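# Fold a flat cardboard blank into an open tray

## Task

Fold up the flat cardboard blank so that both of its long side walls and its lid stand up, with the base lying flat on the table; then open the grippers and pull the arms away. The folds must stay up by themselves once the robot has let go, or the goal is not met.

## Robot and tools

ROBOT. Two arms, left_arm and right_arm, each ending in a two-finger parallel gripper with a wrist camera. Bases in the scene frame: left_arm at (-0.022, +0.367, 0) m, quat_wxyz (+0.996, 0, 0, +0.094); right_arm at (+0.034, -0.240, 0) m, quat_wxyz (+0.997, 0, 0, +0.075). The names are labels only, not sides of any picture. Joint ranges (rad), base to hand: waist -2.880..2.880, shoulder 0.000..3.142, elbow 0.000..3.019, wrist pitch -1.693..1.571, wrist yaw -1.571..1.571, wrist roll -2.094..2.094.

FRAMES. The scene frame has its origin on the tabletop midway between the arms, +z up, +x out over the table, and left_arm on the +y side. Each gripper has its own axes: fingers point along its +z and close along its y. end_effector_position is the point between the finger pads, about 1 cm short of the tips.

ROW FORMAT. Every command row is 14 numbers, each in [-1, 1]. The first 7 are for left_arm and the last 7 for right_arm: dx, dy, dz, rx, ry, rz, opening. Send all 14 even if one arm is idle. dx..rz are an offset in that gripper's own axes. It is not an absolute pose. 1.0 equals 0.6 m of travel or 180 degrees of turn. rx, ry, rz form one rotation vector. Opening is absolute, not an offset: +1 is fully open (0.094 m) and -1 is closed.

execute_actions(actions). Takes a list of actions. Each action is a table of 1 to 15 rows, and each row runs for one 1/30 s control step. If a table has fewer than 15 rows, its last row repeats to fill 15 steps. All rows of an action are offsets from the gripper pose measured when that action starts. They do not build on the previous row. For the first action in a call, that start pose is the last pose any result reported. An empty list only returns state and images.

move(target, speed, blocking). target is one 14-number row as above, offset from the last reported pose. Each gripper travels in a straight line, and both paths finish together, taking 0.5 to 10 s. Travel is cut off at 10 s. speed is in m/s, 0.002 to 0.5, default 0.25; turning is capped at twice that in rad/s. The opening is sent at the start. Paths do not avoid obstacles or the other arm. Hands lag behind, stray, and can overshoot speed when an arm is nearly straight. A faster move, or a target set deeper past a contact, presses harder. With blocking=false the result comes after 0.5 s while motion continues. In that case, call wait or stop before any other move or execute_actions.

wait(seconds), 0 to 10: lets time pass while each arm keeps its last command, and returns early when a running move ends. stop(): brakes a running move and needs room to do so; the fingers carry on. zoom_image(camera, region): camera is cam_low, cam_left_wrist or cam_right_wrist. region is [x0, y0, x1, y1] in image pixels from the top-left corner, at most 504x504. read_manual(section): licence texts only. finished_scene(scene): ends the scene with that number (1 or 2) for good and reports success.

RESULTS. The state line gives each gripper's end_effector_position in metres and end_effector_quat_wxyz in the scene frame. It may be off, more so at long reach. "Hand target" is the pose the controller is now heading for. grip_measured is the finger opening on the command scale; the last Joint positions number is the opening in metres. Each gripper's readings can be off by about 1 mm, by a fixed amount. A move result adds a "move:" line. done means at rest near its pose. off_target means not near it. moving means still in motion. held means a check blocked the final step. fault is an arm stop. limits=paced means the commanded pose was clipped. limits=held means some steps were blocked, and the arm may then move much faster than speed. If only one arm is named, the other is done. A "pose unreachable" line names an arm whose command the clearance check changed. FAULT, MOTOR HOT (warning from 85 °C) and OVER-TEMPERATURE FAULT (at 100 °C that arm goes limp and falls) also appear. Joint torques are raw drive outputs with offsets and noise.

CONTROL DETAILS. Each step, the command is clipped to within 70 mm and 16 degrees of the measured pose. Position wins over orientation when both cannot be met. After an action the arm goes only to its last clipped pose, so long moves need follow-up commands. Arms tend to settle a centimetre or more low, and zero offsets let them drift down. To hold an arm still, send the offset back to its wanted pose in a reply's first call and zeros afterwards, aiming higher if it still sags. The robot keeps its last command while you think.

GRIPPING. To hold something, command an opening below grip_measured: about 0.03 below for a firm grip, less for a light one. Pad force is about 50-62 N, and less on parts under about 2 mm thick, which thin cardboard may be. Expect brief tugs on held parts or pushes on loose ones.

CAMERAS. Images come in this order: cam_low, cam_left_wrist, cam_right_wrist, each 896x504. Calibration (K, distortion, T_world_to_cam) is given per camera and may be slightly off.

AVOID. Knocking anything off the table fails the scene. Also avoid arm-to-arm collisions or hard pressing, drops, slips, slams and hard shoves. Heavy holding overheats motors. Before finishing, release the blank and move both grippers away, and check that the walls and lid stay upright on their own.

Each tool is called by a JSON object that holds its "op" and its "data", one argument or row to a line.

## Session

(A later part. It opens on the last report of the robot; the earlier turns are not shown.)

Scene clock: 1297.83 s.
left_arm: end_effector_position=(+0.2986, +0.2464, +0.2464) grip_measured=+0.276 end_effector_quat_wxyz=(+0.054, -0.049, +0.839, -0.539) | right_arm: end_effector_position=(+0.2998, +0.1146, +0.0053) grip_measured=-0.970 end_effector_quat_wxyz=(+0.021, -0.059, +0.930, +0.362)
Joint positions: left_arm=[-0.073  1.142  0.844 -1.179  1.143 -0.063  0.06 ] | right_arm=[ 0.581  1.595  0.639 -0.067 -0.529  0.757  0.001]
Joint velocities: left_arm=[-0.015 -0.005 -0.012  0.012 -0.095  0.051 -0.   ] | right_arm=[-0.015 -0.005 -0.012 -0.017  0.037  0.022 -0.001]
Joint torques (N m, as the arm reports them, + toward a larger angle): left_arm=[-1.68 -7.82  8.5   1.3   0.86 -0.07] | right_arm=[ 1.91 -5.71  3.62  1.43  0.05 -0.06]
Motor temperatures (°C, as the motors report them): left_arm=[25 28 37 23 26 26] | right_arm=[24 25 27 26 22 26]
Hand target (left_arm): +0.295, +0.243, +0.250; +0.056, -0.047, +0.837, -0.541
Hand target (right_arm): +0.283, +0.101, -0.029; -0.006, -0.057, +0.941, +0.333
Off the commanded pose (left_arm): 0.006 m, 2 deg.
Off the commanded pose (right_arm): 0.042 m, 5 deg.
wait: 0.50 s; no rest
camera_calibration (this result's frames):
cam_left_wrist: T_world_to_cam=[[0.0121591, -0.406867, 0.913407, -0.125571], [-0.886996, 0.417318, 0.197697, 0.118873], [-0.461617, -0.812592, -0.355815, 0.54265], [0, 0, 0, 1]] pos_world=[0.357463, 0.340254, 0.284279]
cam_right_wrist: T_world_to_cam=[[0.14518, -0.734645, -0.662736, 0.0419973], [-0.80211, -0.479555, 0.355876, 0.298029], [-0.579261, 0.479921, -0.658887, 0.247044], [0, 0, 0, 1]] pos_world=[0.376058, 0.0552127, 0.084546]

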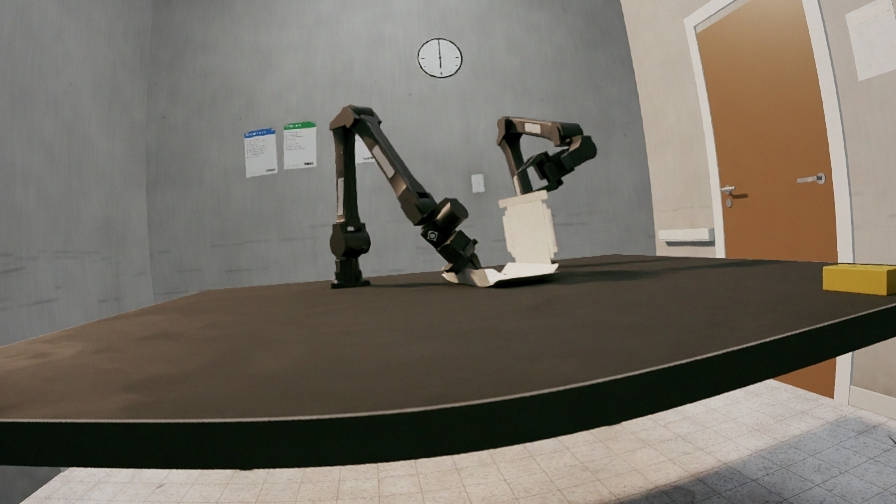

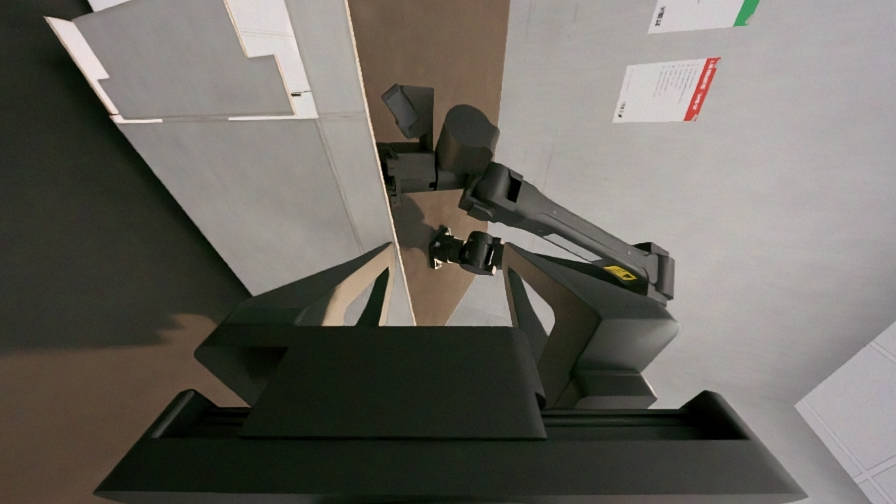

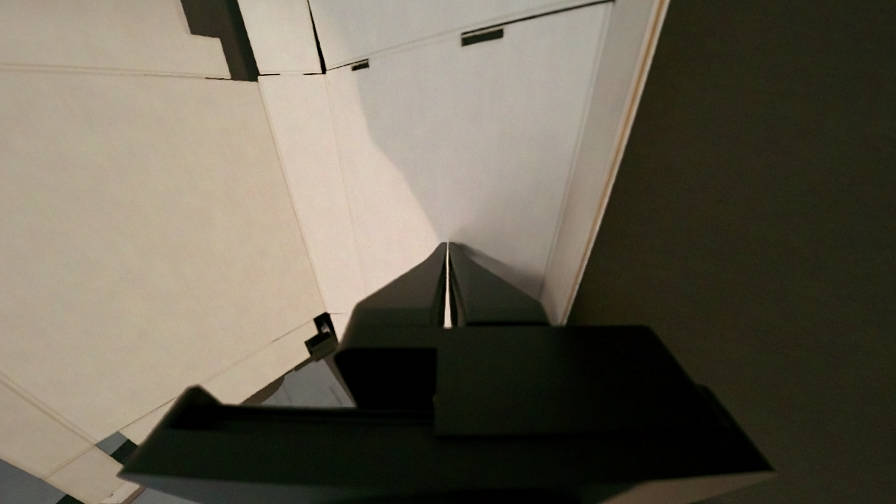

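{"op": "execute_actions", "data": {
  "actions": [
    [[0.0059,-0.0054,0.0119,0.0026,-0.0041,-0.001,0.277,0.033,-0.0525,0.0328,0.018,0.017,0.008,-0.97],[0.0072,-0.0037,0.0189,0.0041,-0.0042,-0.002,0.277,0.033,-0.0525,0.0328,0.018,0.017,0.008,-0.97],[0.0084,-0.0019,0.0259,0.0057,-0.0043,-0.003,0.277,0.033,-0.0525,0.0328,0.018,0.017,0.008,-0.97],[0.0097,-0.0002,0.0329,0.0072,-0.0043,-0.004,0.277,0.033,-0.0525,0.0328,0.018,0.017,0.008,-0.97],[0.0109,0.0016,0.0399,0.0088,-0.0044,-0.005,0.277,0.033,-0.0525,0.0328,0.018,0.017,0.008,-0.97],[0.0121,0.0034,0.0468,0.0103,-0.0045,-0.006,0.277,0.033,-0.0525,0.0328,0.018,0.017,0.008,-0.97],[0.0134,0.0051,0.0538,0.0119,-0.0046,-0.007,0.277,0.033,-0.0525,0.0328,0.018,0.017,0.008,-0.97],[0.0145,0.0035,0.0593,0.0134,-0.0047,-0.0081,0.277,0.033,-0.0525,0.0328,0.018,0.017,0.008,-0.97],[0.0156,0.0019,0.0647,0.015,-0.0048,-0.0091,0.277,0.033,-0.0525,0.0328,0.018,0.017,0.008,-0.97],[0.0167,0.0003,0.0702,0.0165,-0.0049,-0.0101,0.277,0.033,-0.0525,0.0328,0.018,0.017,0.008,-0.97],[0.0178,-0.0013,0.0756,0.0181,-0.005,-0.0111,0.277,0.033,-0.0525,0.0328,0.018,0.017,0.008,-0.97],[0.0189,-0.003,0.0811,0.0196,-0.005,-0.0121,0.277,0.033,-0.0525,0.0328,0.018,0.017,0.008,-0.97],[0.0199,-0.0046,0.0866,0.0212,-0.0051,-0.0132,0.277,0.033,-0.0525,0.0328,0.018,0.017,0.008,-0.97],[0.021,-0.0062,0.092,0.0227,-0.0052,-0.0142,0.277,0.033,-0.0525,0.0328,0.018,0.017,0.008,-0.97],[0.0221,-0.0078,0.0975,0.0243,-0.0053,-0.0152,0.277,0.033,-0.0525,0.0328,0.018,0.017,0.008,-0.97]]
  ]
}}

{"op": "wait", "data": {
  "seconds": 0.5
}}

{"op": "zoom_image", "data": {
  "camera": "cam_low",
  "region": [430, 130, 680, 295]
}}

Scene clock: 1327.47 s.
left_arm: end_effector_position=(+0.2976, +0.2026, +0.2204) grip_measured=+0.276 end_effector_quat_wxyz=(+0.052, -0.045, +0.825, -0.562) | right_arm: end_effector_position=(+0.2998, +0.1146, +0.0053) grip_measured=-0.970 end_effector_quat_wxyz=(+0.021, -0.059, +0.930, +0.362)
Joint positions: left_arm=[-0.207  1.116  0.714 -0.77   1.165 -0.393  0.06 ] | right_arm=[ 0.581  1.595  0.639 -0.067 -0.529  0.757  0.001]
Joint velocities: left_arm=[-0.308 -0.103 -0.198  0.882 -0.022 -0.857  0.   ] | right_arm=[-0.015 -0.005 -0.027 -0.017  0.11  -0.066 -0.   ]
Joint torques (N m, as the arm reports them, + toward a larger angle): left_arm=[-1.67 -7.78  8.8   1.58  0.76 -0.08] | right_arm=[ 1.97 -5.73  3.63  1.43  0.05 -0.06]
Motor temperatures (°C, as the motors report them): left_arm=[25 28 35 23 26 26] | right_arm=[24 25 27 26 22 26]
Hand target (left_arm): +0.293, +0.191, +0.227; +0.039, -0.061, +0.818, -0.570
Hand target (right_arm): +0.283, +0.101, -0.029; -0.006, -0.057, +0.941, +0.333
Off the commanded pose (left_arm): 0.014 m, 3 deg.
Off the commanded pose (right_arm): 0.042 m, 5 deg.
camera_calibration (this result's frames):
cam_left_wrist: T_world_to_cam=[[0.00302919, -0.357576, 0.933879, -0.131345], [-0.883531, 0.436441, 0.169976, 0.142601], [-0.468362, -0.825626, -0.314608, 0.492901], [0, 0, 0, 1]] pos_world=[0.357246, 0.297749, 0.253492]
cam_right_wrist: T_world_to_cam=[[0.14518, -0.734645, -0.662736, 0.0419973], [-0.80211, -0.479555, 0.355876, 0.298029], [-0.579261, 0.479921, -0.658887, 0.247044], [0, 0, 0, 1]] pos_world=[0.376058, 0.0552127, 0.084546]

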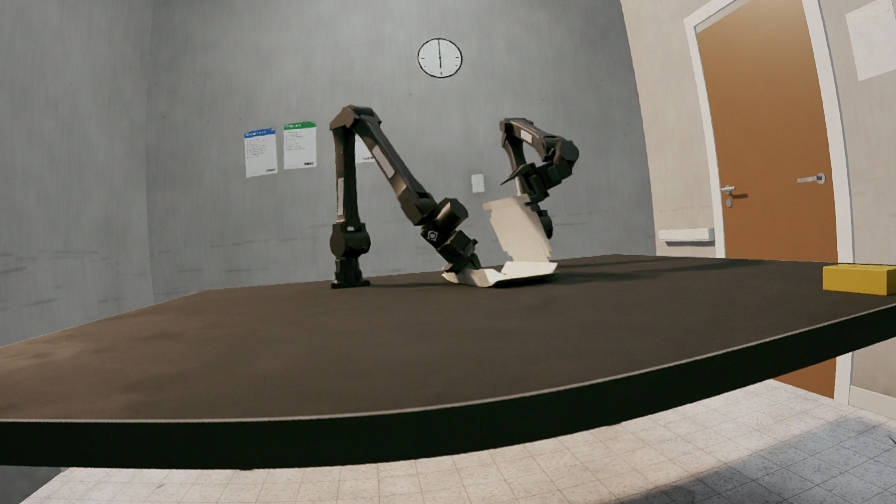

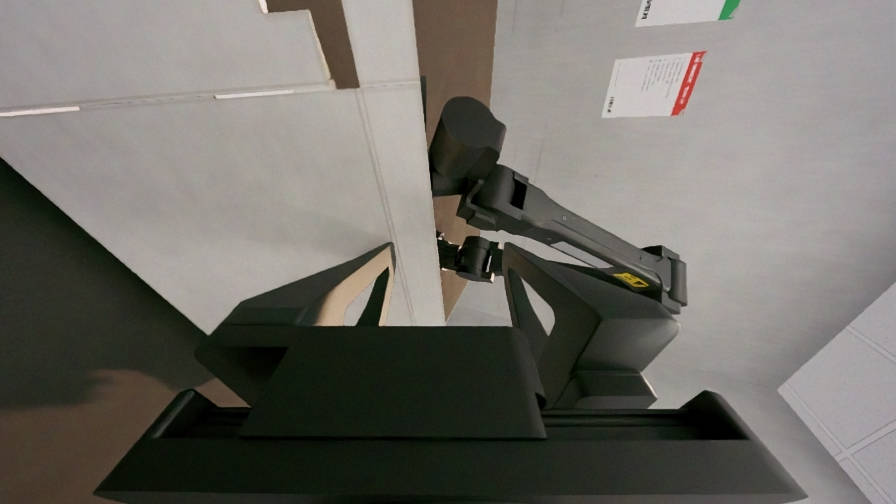

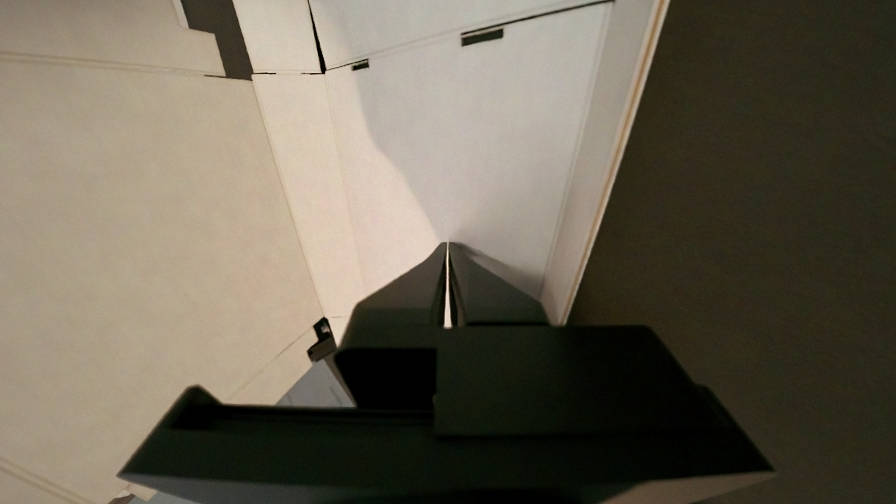

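Scene clock: 1327.97 s.
left_arm: end_effector_position=(+0.2969, +0.1947, +0.2221) grip_measured=+0.276 end_effector_quat_wxyz=(+0.035, -0.067, +0.820, -0.567) | right_arm: end_effector_position=(+0.2998, +0.1146, +0.0053) grip_measured=-0.970 end_effector_quat_wxyz=(+0.021, -0.059, +0.930, +0.362)
Joint positions: left_arm=[-0.231  1.106  0.702 -0.711  1.165 -0.51   0.06 ] | right_arm=[ 0.581  1.595  0.639 -0.067 -0.529  0.757  0.001]
Joint velocities: left_arm=[-0.015 -0.005 -0.002  0.002  0.037 -0.051 -0.001] | right_arm=[-0.005 -0.015 -0.007 -0.007  0.007 -0.007  0.001]
Joint torques (N m, as the arm reports them, + toward a larger angle): left_arm=[-1.34 -7.91  8.78  1.97  0.68 -0.07] | right_arm=[ 1.89 -5.74  3.64  1.43  0.05 -0.06]
Motor temperatures (°C, as the motors report them): left_arm=[25 28 35 23 26 26] | right_arm=[24 25 27 26 22 26]
Hand target (left_arm): +0.293, +0.191, +0.227; +0.039, -0.061, +0.818, -0.570
Hand target (right_arm): +0.283, +0.101, -0.029; -0.006, -0.057, +0.941, +0.333
Off the commanded pose (left_arm): 0.007 m, 2 deg.
Off the commanded pose (right_arm): 0.042 m, 5 deg.
wait: 0.50 s; no rest
camera_calibration (this result's frames):
cam_left_wrist: T_world_to_cam=[[0.0572979, -0.340548, 0.93848, -0.156222], [-0.881488, 0.424073, 0.207702, 0.138508], [-0.468716, -0.83916, -0.27589, 0.480693], [0, 0, 0, 1]] pos_world=[0.356353, 0.29144, 0.250461]
cam_right_wrist: T_world_to_cam=[[0.14518, -0.734645, -0.662736, 0.0419973], [-0.80211, -0.479555, 0.355876, 0.298029], [-0.579261, 0.479921, -0.658887, 0.247044], [0, 0, 0, 1]] pos_world=[0.376058, 0.0552127, 0.084546]

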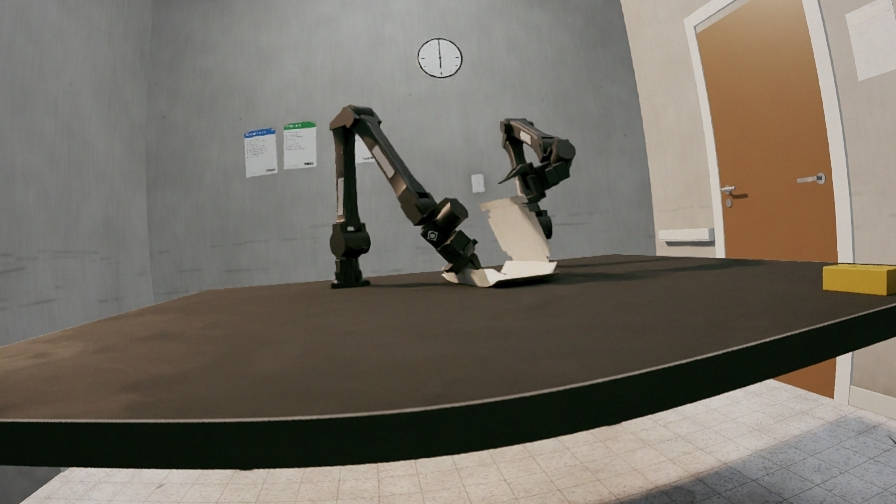

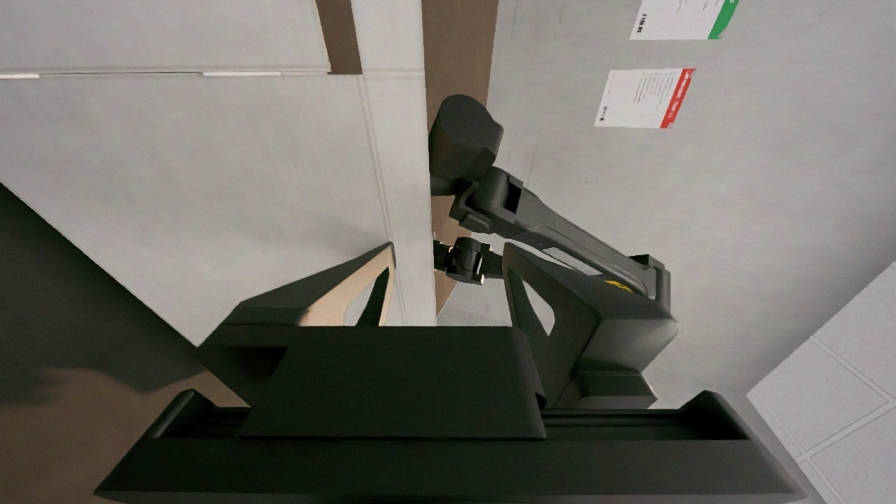

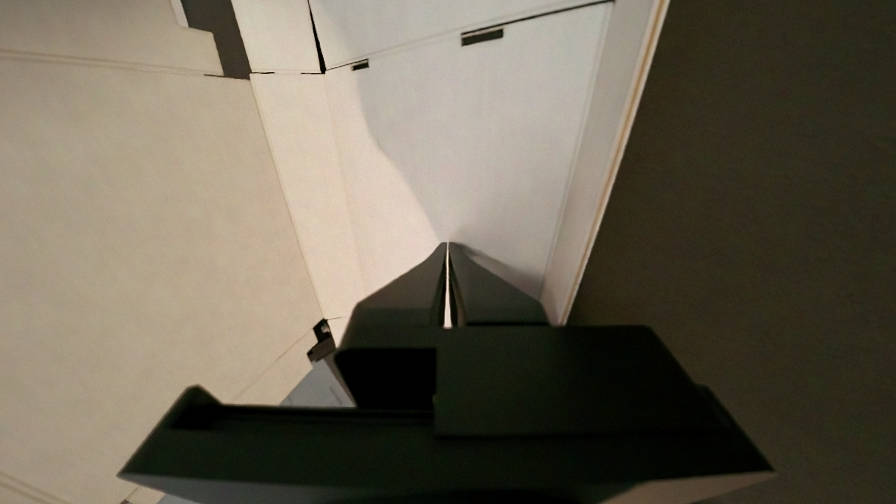

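Region (430, 130, 680, 295) of cam_low's 896x504 image, scaled by 2.016, with more detail than that image has; it fills the top 333 rows of this view, and the rest is white.

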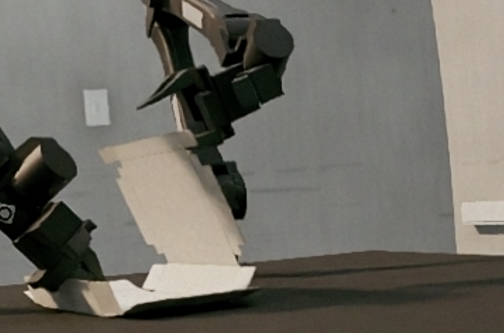

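{"op": "execute_actions", "data": {
  "actions": [
    [[0.0066,-0.0028,0.004,0.0079,-0.0093,0.003,0.277,0.033,-0.0525,0.0328,0.018,0.017,0.008,-0.97],[0.007,0.0029,0.0036,0.0116,-0.0093,0.003,0.277,0.033,-0.0525,0.0328,0.018,0.017,0.008,-0.97],[0.0075,0.0087,0.0033,0.0153,-0.0093,0.003,0.277,0.033,-0.0525,0.0328,0.018,0.017,0.008,-0.97],[0.0079,0.0144,0.003,0.019,-0.0093,0.0031,0.277,0.033,-0.0525,0.0328,0.018,0.017,0.008,-0.97],[0.0084,0.0201,0.0027,0.0227,-0.0092,0.0031,0.277,0.033,-0.0525,0.0328,0.018,0.017,0.008,-0.97],[0.0088,0.0258,0.0023,0.0264,-0.0092,0.0032,0.277,0.033,-0.0525,0.0328,0.018,0.017,0.008,-0.97],[0.0093,0.0315,0.002,0.0301,-0.0092,0.0032,0.277,0.033,-0.0525,0.0328,0.018,0.017,0.008,-0.97],[0.0097,0.0373,0.0017,0.0339,-0.0092,0.0033,0.277,0.033,-0.0525,0.0328,0.018,0.017,0.008,-0.97],[0.0102,0.043,0.0013,0.0376,-0.0092,0.0033,0.277,0.033,-0.0525,0.0328,0.018,0.017,0.008,-0.97],[0.0106,0.0487,0.001,0.0376,-0.0092,0.0033,0.277,0.033,-0.0525,0.0328,0.018,0.017,0.008,-0.97],[0.011,0.0544,0.0007,0.0376,-0.0092,0.0033,0.277,0.033,-0.0525,0.0328,0.018,0.017,0.008,-0.97],[0.0115,0.0601,0.0004,0.0376,-0.0092,0.0033,0.277,0.033,-0.0525,0.0328,0.018,0.017,0.008,-0.97],[0.0119,0.0659,0.0,0.0376,-0.0092,0.0033,0.277,0.033,-0.0525,0.0328,0.018,0.017,0.008,-0.97],[0.0124,0.0716,-0.0003,0.0376,-0.0092,0.0033,0.277,0.033,-0.0525,0.0328,0.018,0.017,0.008,-0.97],[0.0128,0.0773,-0.0006,0.0376,-0.0092,0.0033,0.277,0.033,-0.0525,0.0328,0.018,0.017,0.008,-0.97]]
  ]
}}

{"op": "wait", "data": {
  "seconds": 0.5
}}

{"op": "zoom_image", "data": {
  "camera": "cam_low",
  "region": [430, 130, 680, 295]
}}

Scene clock: 1364.23 s.
left_arm: end_effector_position=(+0.2840, +0.2042, +0.1924) grip_measured=+0.276 end_effector_quat_wxyz=(+0.052, -0.063, +0.786, -0.613) | right_arm: end_effector_position=(+0.2998, +0.1146, +0.0053) grip_measured=-0.970 end_effector_quat_wxyz=(+0.021, -0.059, +0.930, +0.362)
Joint positions: left_arm=[-0.181  1.116  0.553 -0.446  1.28  -0.577  0.06 ] | right_arm=[ 0.581  1.595  0.639 -0.067 -0.529  0.757  0.001]
Joint velocities: left_arm=[ 0.142  0.2   -0.105  0.051  0.066  0.022 -0.001] | right_arm=[-0.005 -0.005 -0.002  0.002 -0.051  0.007 -0.001]
Joint torques (N m, as the arm reports them, + toward a larger angle): left_arm=[-0.31 -4.56  7.94  1.95  0.67  0.24] | right_arm=[ 1.92 -5.75  3.64  1.45  0.05 -0.06]
Motor temperatures (°C, as the motors report them): left_arm=[25 28 35 23 26 26] | right_arm=[24 25 27 26 22 26]
Hand target (left_arm): +0.285, +0.210, +0.180; +0.053, -0.069, +0.785, -0.613
Hand target (right_arm): +0.283, +0.101, -0.029; -0.006, -0.057, +0.941, +0.333
Off the commanded pose (left_arm): 0.015 m, 1 deg.
Off the commanded pose (right_arm): 0.042 m, 5 deg.
camera_calibration (this result's frames):
cam_left_wrist: T_world_to_cam=[[0.0229122, -0.232368, 0.972358, -0.14317], [-0.894396, 0.429806, 0.123787, 0.147913], [-0.446689, -0.872509, -0.197981, 0.459992], [0, 0, 0, 1]] pos_world=[0.341047, 0.304505, 0.211972]
cam_right_wrist: T_world_to_cam=[[0.14518, -0.734645, -0.662736, 0.0419973], [-0.80211, -0.479555, 0.355876, 0.298029], [-0.579261, 0.479921, -0.658887, 0.247044], [0, 0, 0, 1]] pos_world=[0.376058, 0.0552127, 0.084546]

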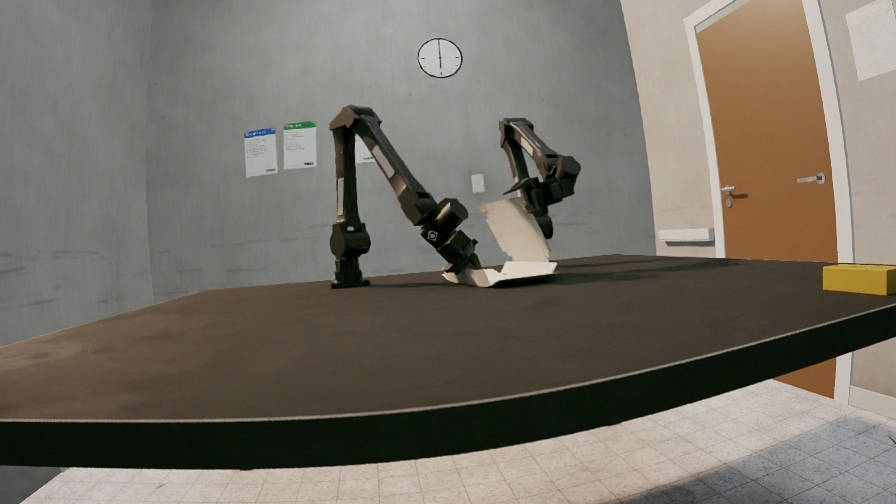

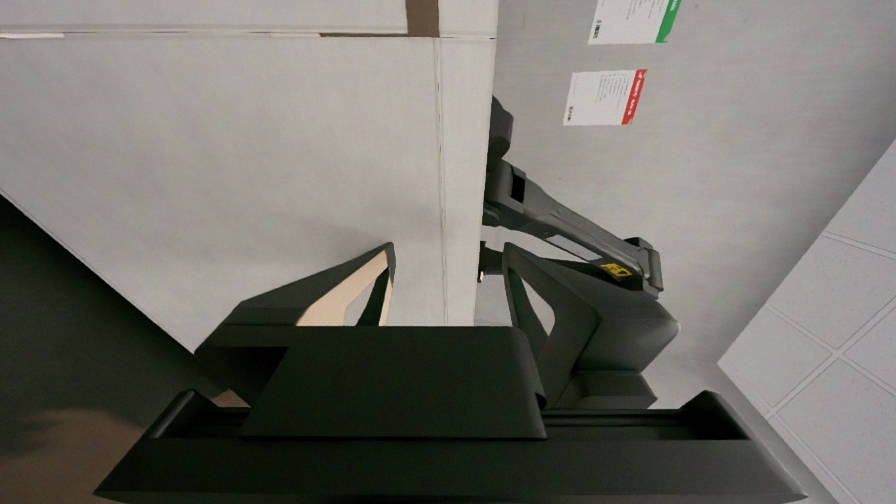

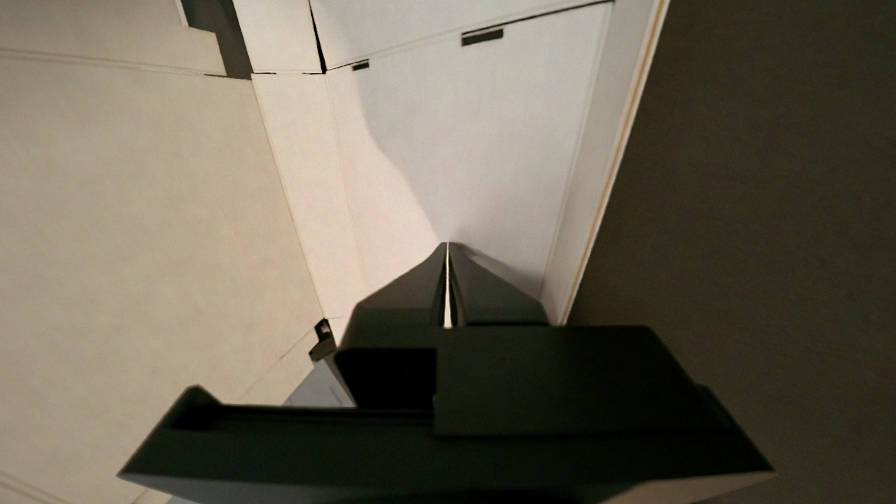

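Scene clock: 1364.73 s.
left_arm: end_effector_position=(+0.2835, +0.2070, +0.1829) grip_measured=+0.276 end_effector_quat_wxyz=(+0.046, -0.072, +0.786, -0.613) | right_arm: end_effector_position=(+0.2998, +0.1146, +0.0053) grip_measured=-0.970 end_effector_quat_wxyz=(+0.021, -0.059, +0.930, +0.362)
Joint positions: left_arm=[-0.171  1.137  0.542 -0.443  1.282 -0.569  0.06 ] | right_arm=[ 0.581  1.595  0.639 -0.067 -0.529  0.757  0.001]
Joint velocities: left_arm=[ 0.005  0.005  0.002  0.002  0.022 -0.037  0.001] | right_arm=[ 0.005 -0.005 -0.002 -0.007 -0.007 -0.095 -0.   ]
Joint torques (N m, as the arm reports them, + toward a larger angle): left_arm=[-0.53 -4.84  8.06  2.03  0.65  0.23] | right_arm=[ 1.9  -5.74  3.63  1.44  0.05 -0.06]
Motor temperatures (°C, as the motors report them): left_arm=[25 28 35 23 26 26] | right_arm=[24 25 27 26 22 26]
Hand target (left_arm): +0.285, +0.209, +0.180; +0.053, -0.069, +0.785, -0.614
Hand target (right_arm): +0.283, +0.101, -0.029; -0.006, -0.057, +0.941, +0.333
Off the commanded pose (left_arm): 0.005 m, 1 deg.
Off the commanded pose (right_arm): 0.042 m, 5 deg.
wait: 0.50 s; at rest by 0.30 s
camera_calibration (this result's frames):
cam_left_wrist: T_world_to_cam=[[0.0447341, -0.231176, 0.971883, -0.139616], [-0.894344, 0.424222, 0.142072, 0.145253], [-0.445138, -0.875553, -0.187774, 0.458644], [0, 0, 0, 1]] pos_world=[0.340311, 0.307672, 0.201175]
cam_right_wrist: T_world_to_cam=[[0.14518, -0.734645, -0.662736, 0.0419973], [-0.80211, -0.479555, 0.355876, 0.298029], [-0.579261, 0.479921, -0.658887, 0.247044], [0, 0, 0, 1]] pos_world=[0.376058, 0.0552127, 0.084546]

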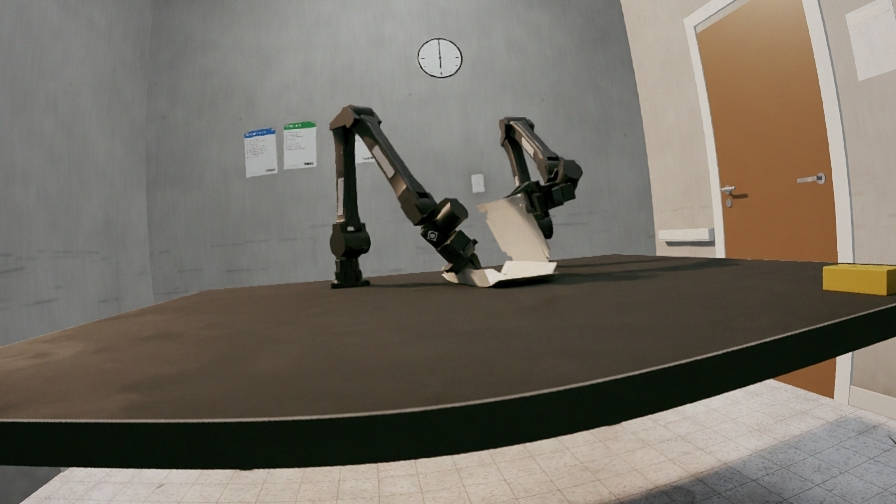

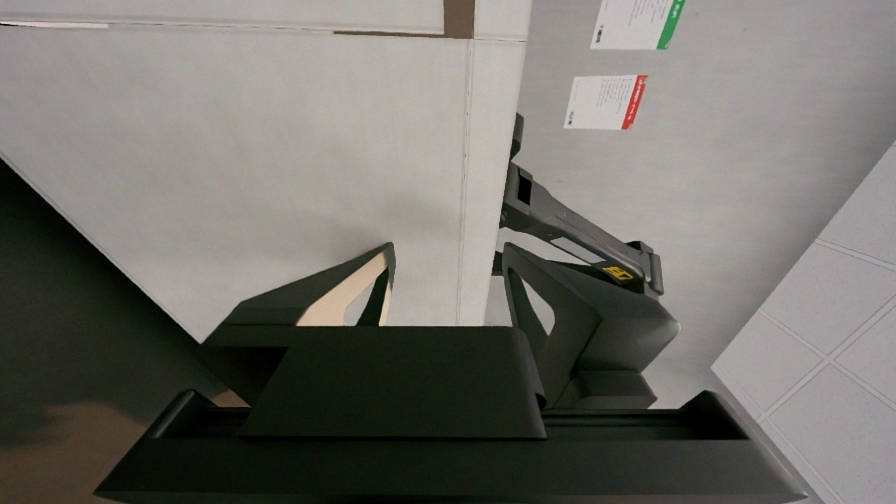

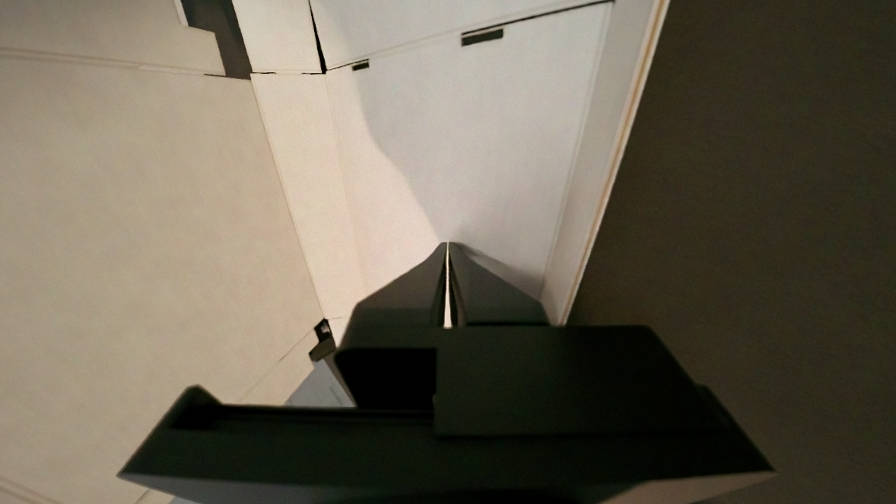

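Region (430, 130, 680, 295) of cam_low's 896x504 image, scaled by 2.016, with more detail than that image has; it fills the top 333 rows of this view, and the rest is white.

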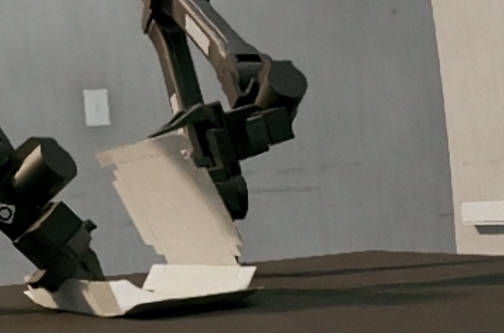

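{"op": "execute_actions", "data": {
  "actions": [
    [[-0.0052,0.0159,-0.0025,0.001,-0.0026,0.0046,0.194,0.033,-0.0525,0.0328,0.018,0.017,0.008,-0.97],[-0.0054,0.0245,-0.0025,0.001,-0.0026,0.0046,0.111,0.033,-0.0525,0.0328,0.018,0.017,0.008,-0.97],[-0.0055,0.0331,-0.0025,0.001,-0.0026,0.0046,0.028,0.033,-0.0525,0.0328,0.018,0.017,0.008,-0.97],[-0.0056,0.0417,-0.0049,0.001,-0.0026,0.0046,-0.055,0.033,-0.0525,0.0328,0.018,0.017,0.008,-0.97],[-0.0058,0.0504,-0.0072,-0.002,-0.0026,0.0046,-0.139,0.033,-0.0525,0.0328,0.018,0.017,0.008,-0.97],[-0.0059,0.059,-0.0096,-0.0051,-0.0026,0.0046,-0.222,0.033,-0.0525,0.0328,0.018,0.017,0.008,-0.97],[-0.006,0.0676,-0.0119,-0.0081,-0.0026,0.0046,-0.305,0.033,-0.0525,0.0328,0.018,0.017,0.008,-0.97],[-0.0061,0.0762,-0.0143,-0.0111,-0.0026,0.0046,-0.388,0.033,-0.0525,0.0328,0.018,0.017,0.008,-0.97],[-0.0063,0.0848,-0.0167,-0.0142,-0.0026,0.0046,-0.471,0.033,-0.0525,0.0328,0.018,0.017,0.008,-0.97],[-0.0064,0.0934,-0.019,-0.0172,-0.0026,0.0046,-0.554,0.033,-0.0525,0.0328,0.018,0.017,0.008,-0.97],[-0.0065,0.102,-0.0214,-0.0202,-0.0026,0.0046,-0.637,0.033,-0.0525,0.0328,0.018,0.017,0.008,-0.97],[-0.0067,0.1106,-0.0237,-0.0232,-0.0026,0.0046,-0.72,0.033,-0.0525,0.0328,0.018,0.017,0.008,-0.97],[-0.0068,0.1192,-0.0261,-0.0263,-0.0026,0.0046,-0.803,0.033,-0.0525,0.0328,0.018,0.017,0.008,-0.97],[-0.0069,0.1278,-0.0285,-0.0293,-0.0026,0.0046,-0.887,0.033,-0.0525,0.0328,0.018,0.017,0.008,-0.97],[-0.007,0.1365,-0.0308,-0.0323,-0.0026,0.0046,-0.97,0.033,-0.0525,0.0328,0.018,0.017,0.008,-0.97]]
  ]
}}

{"op": "wait", "data": {
  "seconds": 0.5
}}

{"op": "zoom_image", "data": {
  "camera": "cam_low",
  "region": [430, 130, 680, 295]
}}

Scene clock: 1386.27 s.
left_arm: end_effector_position=(+0.2830, +0.2366, +0.1240) grip_measured=-0.928 end_effector_quat_wxyz=(+0.049, -0.096, +0.806, -0.582) | right_arm: end_effector_position=(+0.2998, +0.1146, +0.0053) grip_measured=-0.970 end_effector_quat_wxyz=(+0.021, -0.059, +0.930, +0.362)
Joint positions: left_arm=[-0.08   1.276  0.518 -0.537  1.233 -0.326  0.003] | right_arm=[ 0.581  1.595  0.639 -0.067 -0.529  0.757  0.001]
Joint velocities: left_arm=[ 0.21   0.337  0.002 -0.447 -0.256  0.725 -0.082] | right_arm=[-0.005  0.005 -0.007  0.022 -0.081  0.037 -0.001]
Joint torques (N m, as the arm reports them, + toward a larger angle): left_arm=[-0.04 -5.79  7.05  0.48  0.34  0.25] | right_arm=[ 1.91 -5.77  3.64  1.45  0.05 -0.06]
Motor temperatures (°C, as the motors report them): left_arm=[25 27 34 24 26 26] | right_arm=[24 25 27 26 22 26]
Hand target (left_arm): +0.279, +0.243, +0.110; +0.058, -0.081, +0.813, -0.573
Hand target (right_arm): +0.283, +0.101, -0.029; -0.006, -0.057, +0.941, +0.333
Off the commanded pose (left_arm): 0.018 m, 3 deg.
Off the commanded pose (right_arm): 0.042 m, 5 deg.
camera_calibration (this result's frames):
cam_left_wrist: T_world_to_cam=[[0.0852566, -0.29829, 0.95066, -0.0685242], [-0.905747, 0.374357, 0.198691, 0.148647], [-0.415154, -0.877998, -0.238259, 0.471711], [0, 0, 0, 1]] pos_world=[0.336312, 0.338074, 0.147998]
cam_right_wrist: T_world_to_cam=[[0.14518, -0.734645, -0.662736, 0.0419973], [-0.80211, -0.479555, 0.355876, 0.298029], [-0.579261, 0.479921, -0.658887, 0.247044], [0, 0, 0, 1]] pos_world=[0.376058, 0.0552127, 0.084546]

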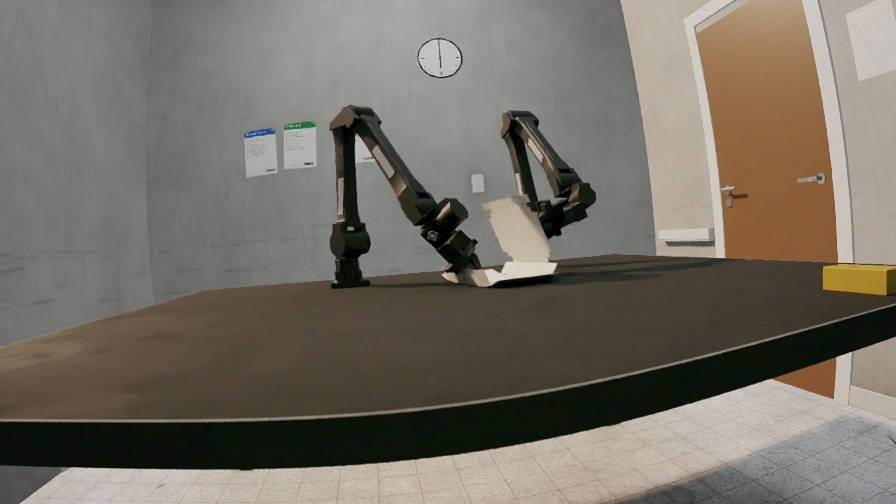

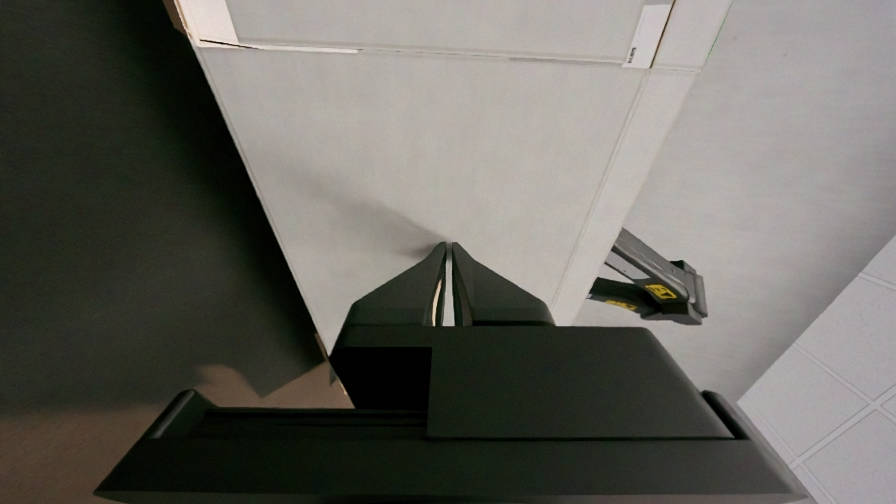

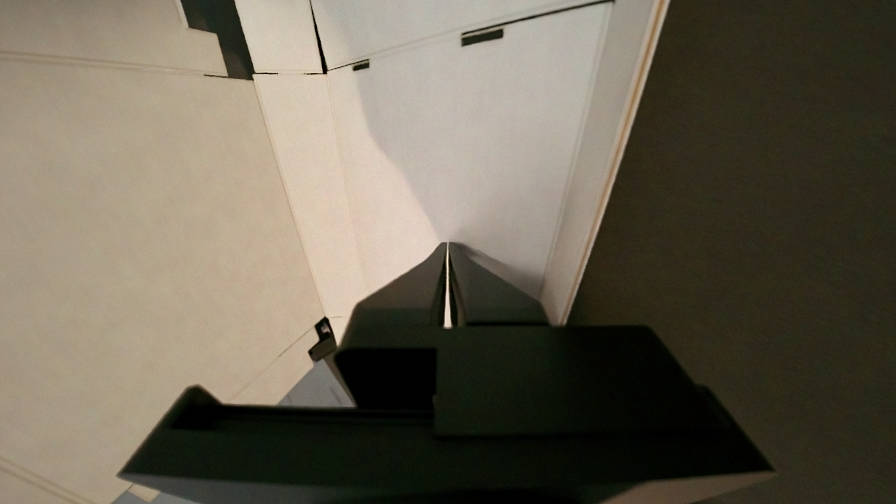

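Scene clock: 1386.77 s.
left_arm: end_effector_position=(+0.2813, +0.2418, +0.1136) grip_measured=-0.968 end_effector_quat_wxyz=(+0.060, -0.079, +0.812, -0.575) | right_arm: end_effector_position=(+0.2998, +0.1146, +0.0053) grip_measured=-0.970 end_effector_quat_wxyz=(+0.021, -0.059, +0.930, +0.362)
Joint positions: left_arm=[-0.063  1.306  0.518 -0.567  1.225 -0.222  0.001] | right_arm=[ 0.581  1.595  0.639 -0.067 -0.529  0.757  0.001]
Joint velocities: left_arm=[ 0.005  0.005 -0.017 -0.017 -0.007  0.051  0.001] | right_arm=[ 0.005 -0.024  0.002  0.002 -0.022  0.037 -0.001]
Joint torques (N m, as the arm reports them, + toward a larger angle): left_arm=[-0.28 -6.14  6.84  0.52  0.38  0.2 ] | right_arm=[ 1.91 -5.75  3.63  1.43  0.05 -0.06]
Motor temperatures (°C, as the motors report them): left_arm=[25 27 34 23 26 26] | right_arm=[24 25 27 26 22 26]
Hand target (left_arm): +0.279, +0.243, +0.110; +0.058, -0.081, +0.813, -0.573
Hand target (right_arm): +0.283, +0.101, -0.029; -0.006, -0.057, +0.941, +0.333
Off the commanded pose (left_arm): 0.007 m, 2 deg.
Off the commanded pose (right_arm): 0.042 m, 5 deg.
wait: 0.50 s; no rest
camera_calibration (this result's frames):
cam_left_wrist: T_world_to_cam=[[0.0463219, -0.318811, 0.946686, -0.0405913], [-0.906694, 0.384322, 0.173791, 0.147963], [-0.419238, -0.866404, -0.271261, 0.475137], [0, 0, 0, 1]] pos_world=[0.335233, 0.341855, 0.141599]
cam_right_wrist: T_world_to_cam=[[0.14518, -0.734645, -0.662736, 0.0419973], [-0.80211, -0.479555, 0.355876, 0.298029], [-0.579261, 0.479921, -0.658887, 0.247044], [0, 0, 0, 1]] pos_world=[0.376058, 0.0552127, 0.084546]

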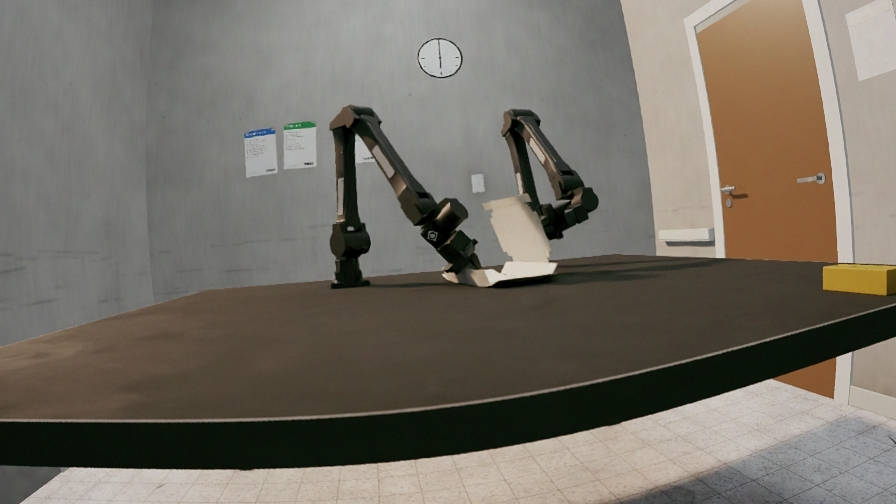

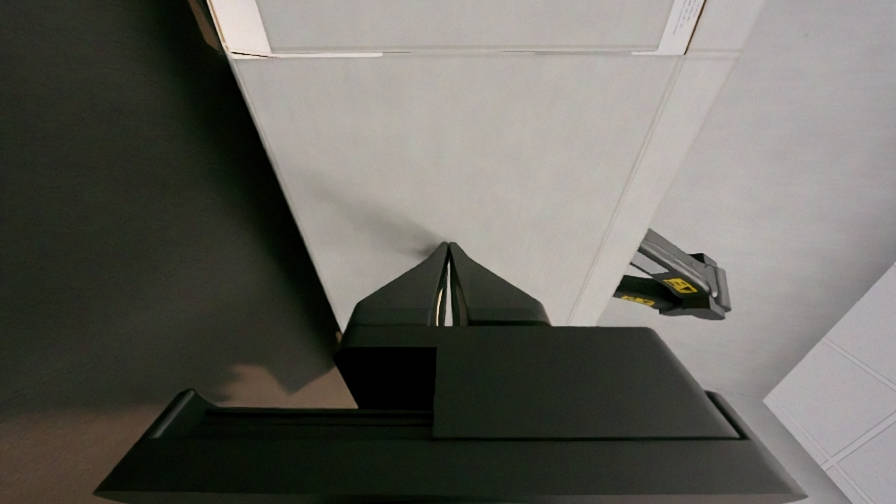

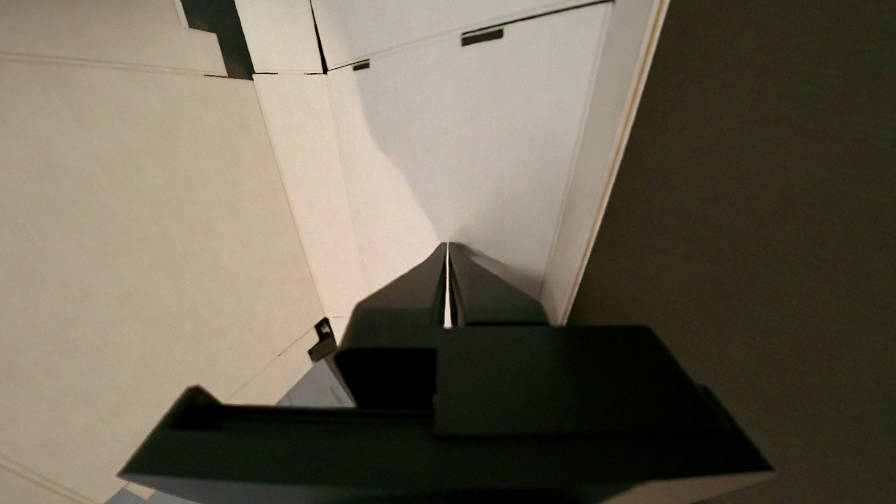

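Region (430, 130, 680, 295) of cam_low's 896x504 image, scaled by 2.016, with more detail than that image has; it fills the top 333 rows of this view, and the rest is white.

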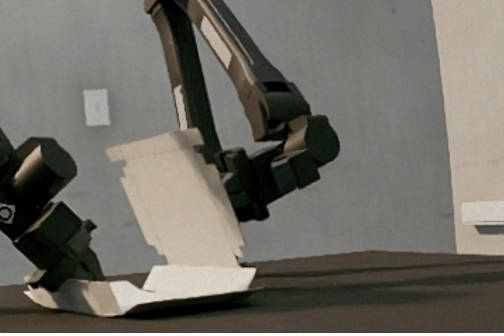

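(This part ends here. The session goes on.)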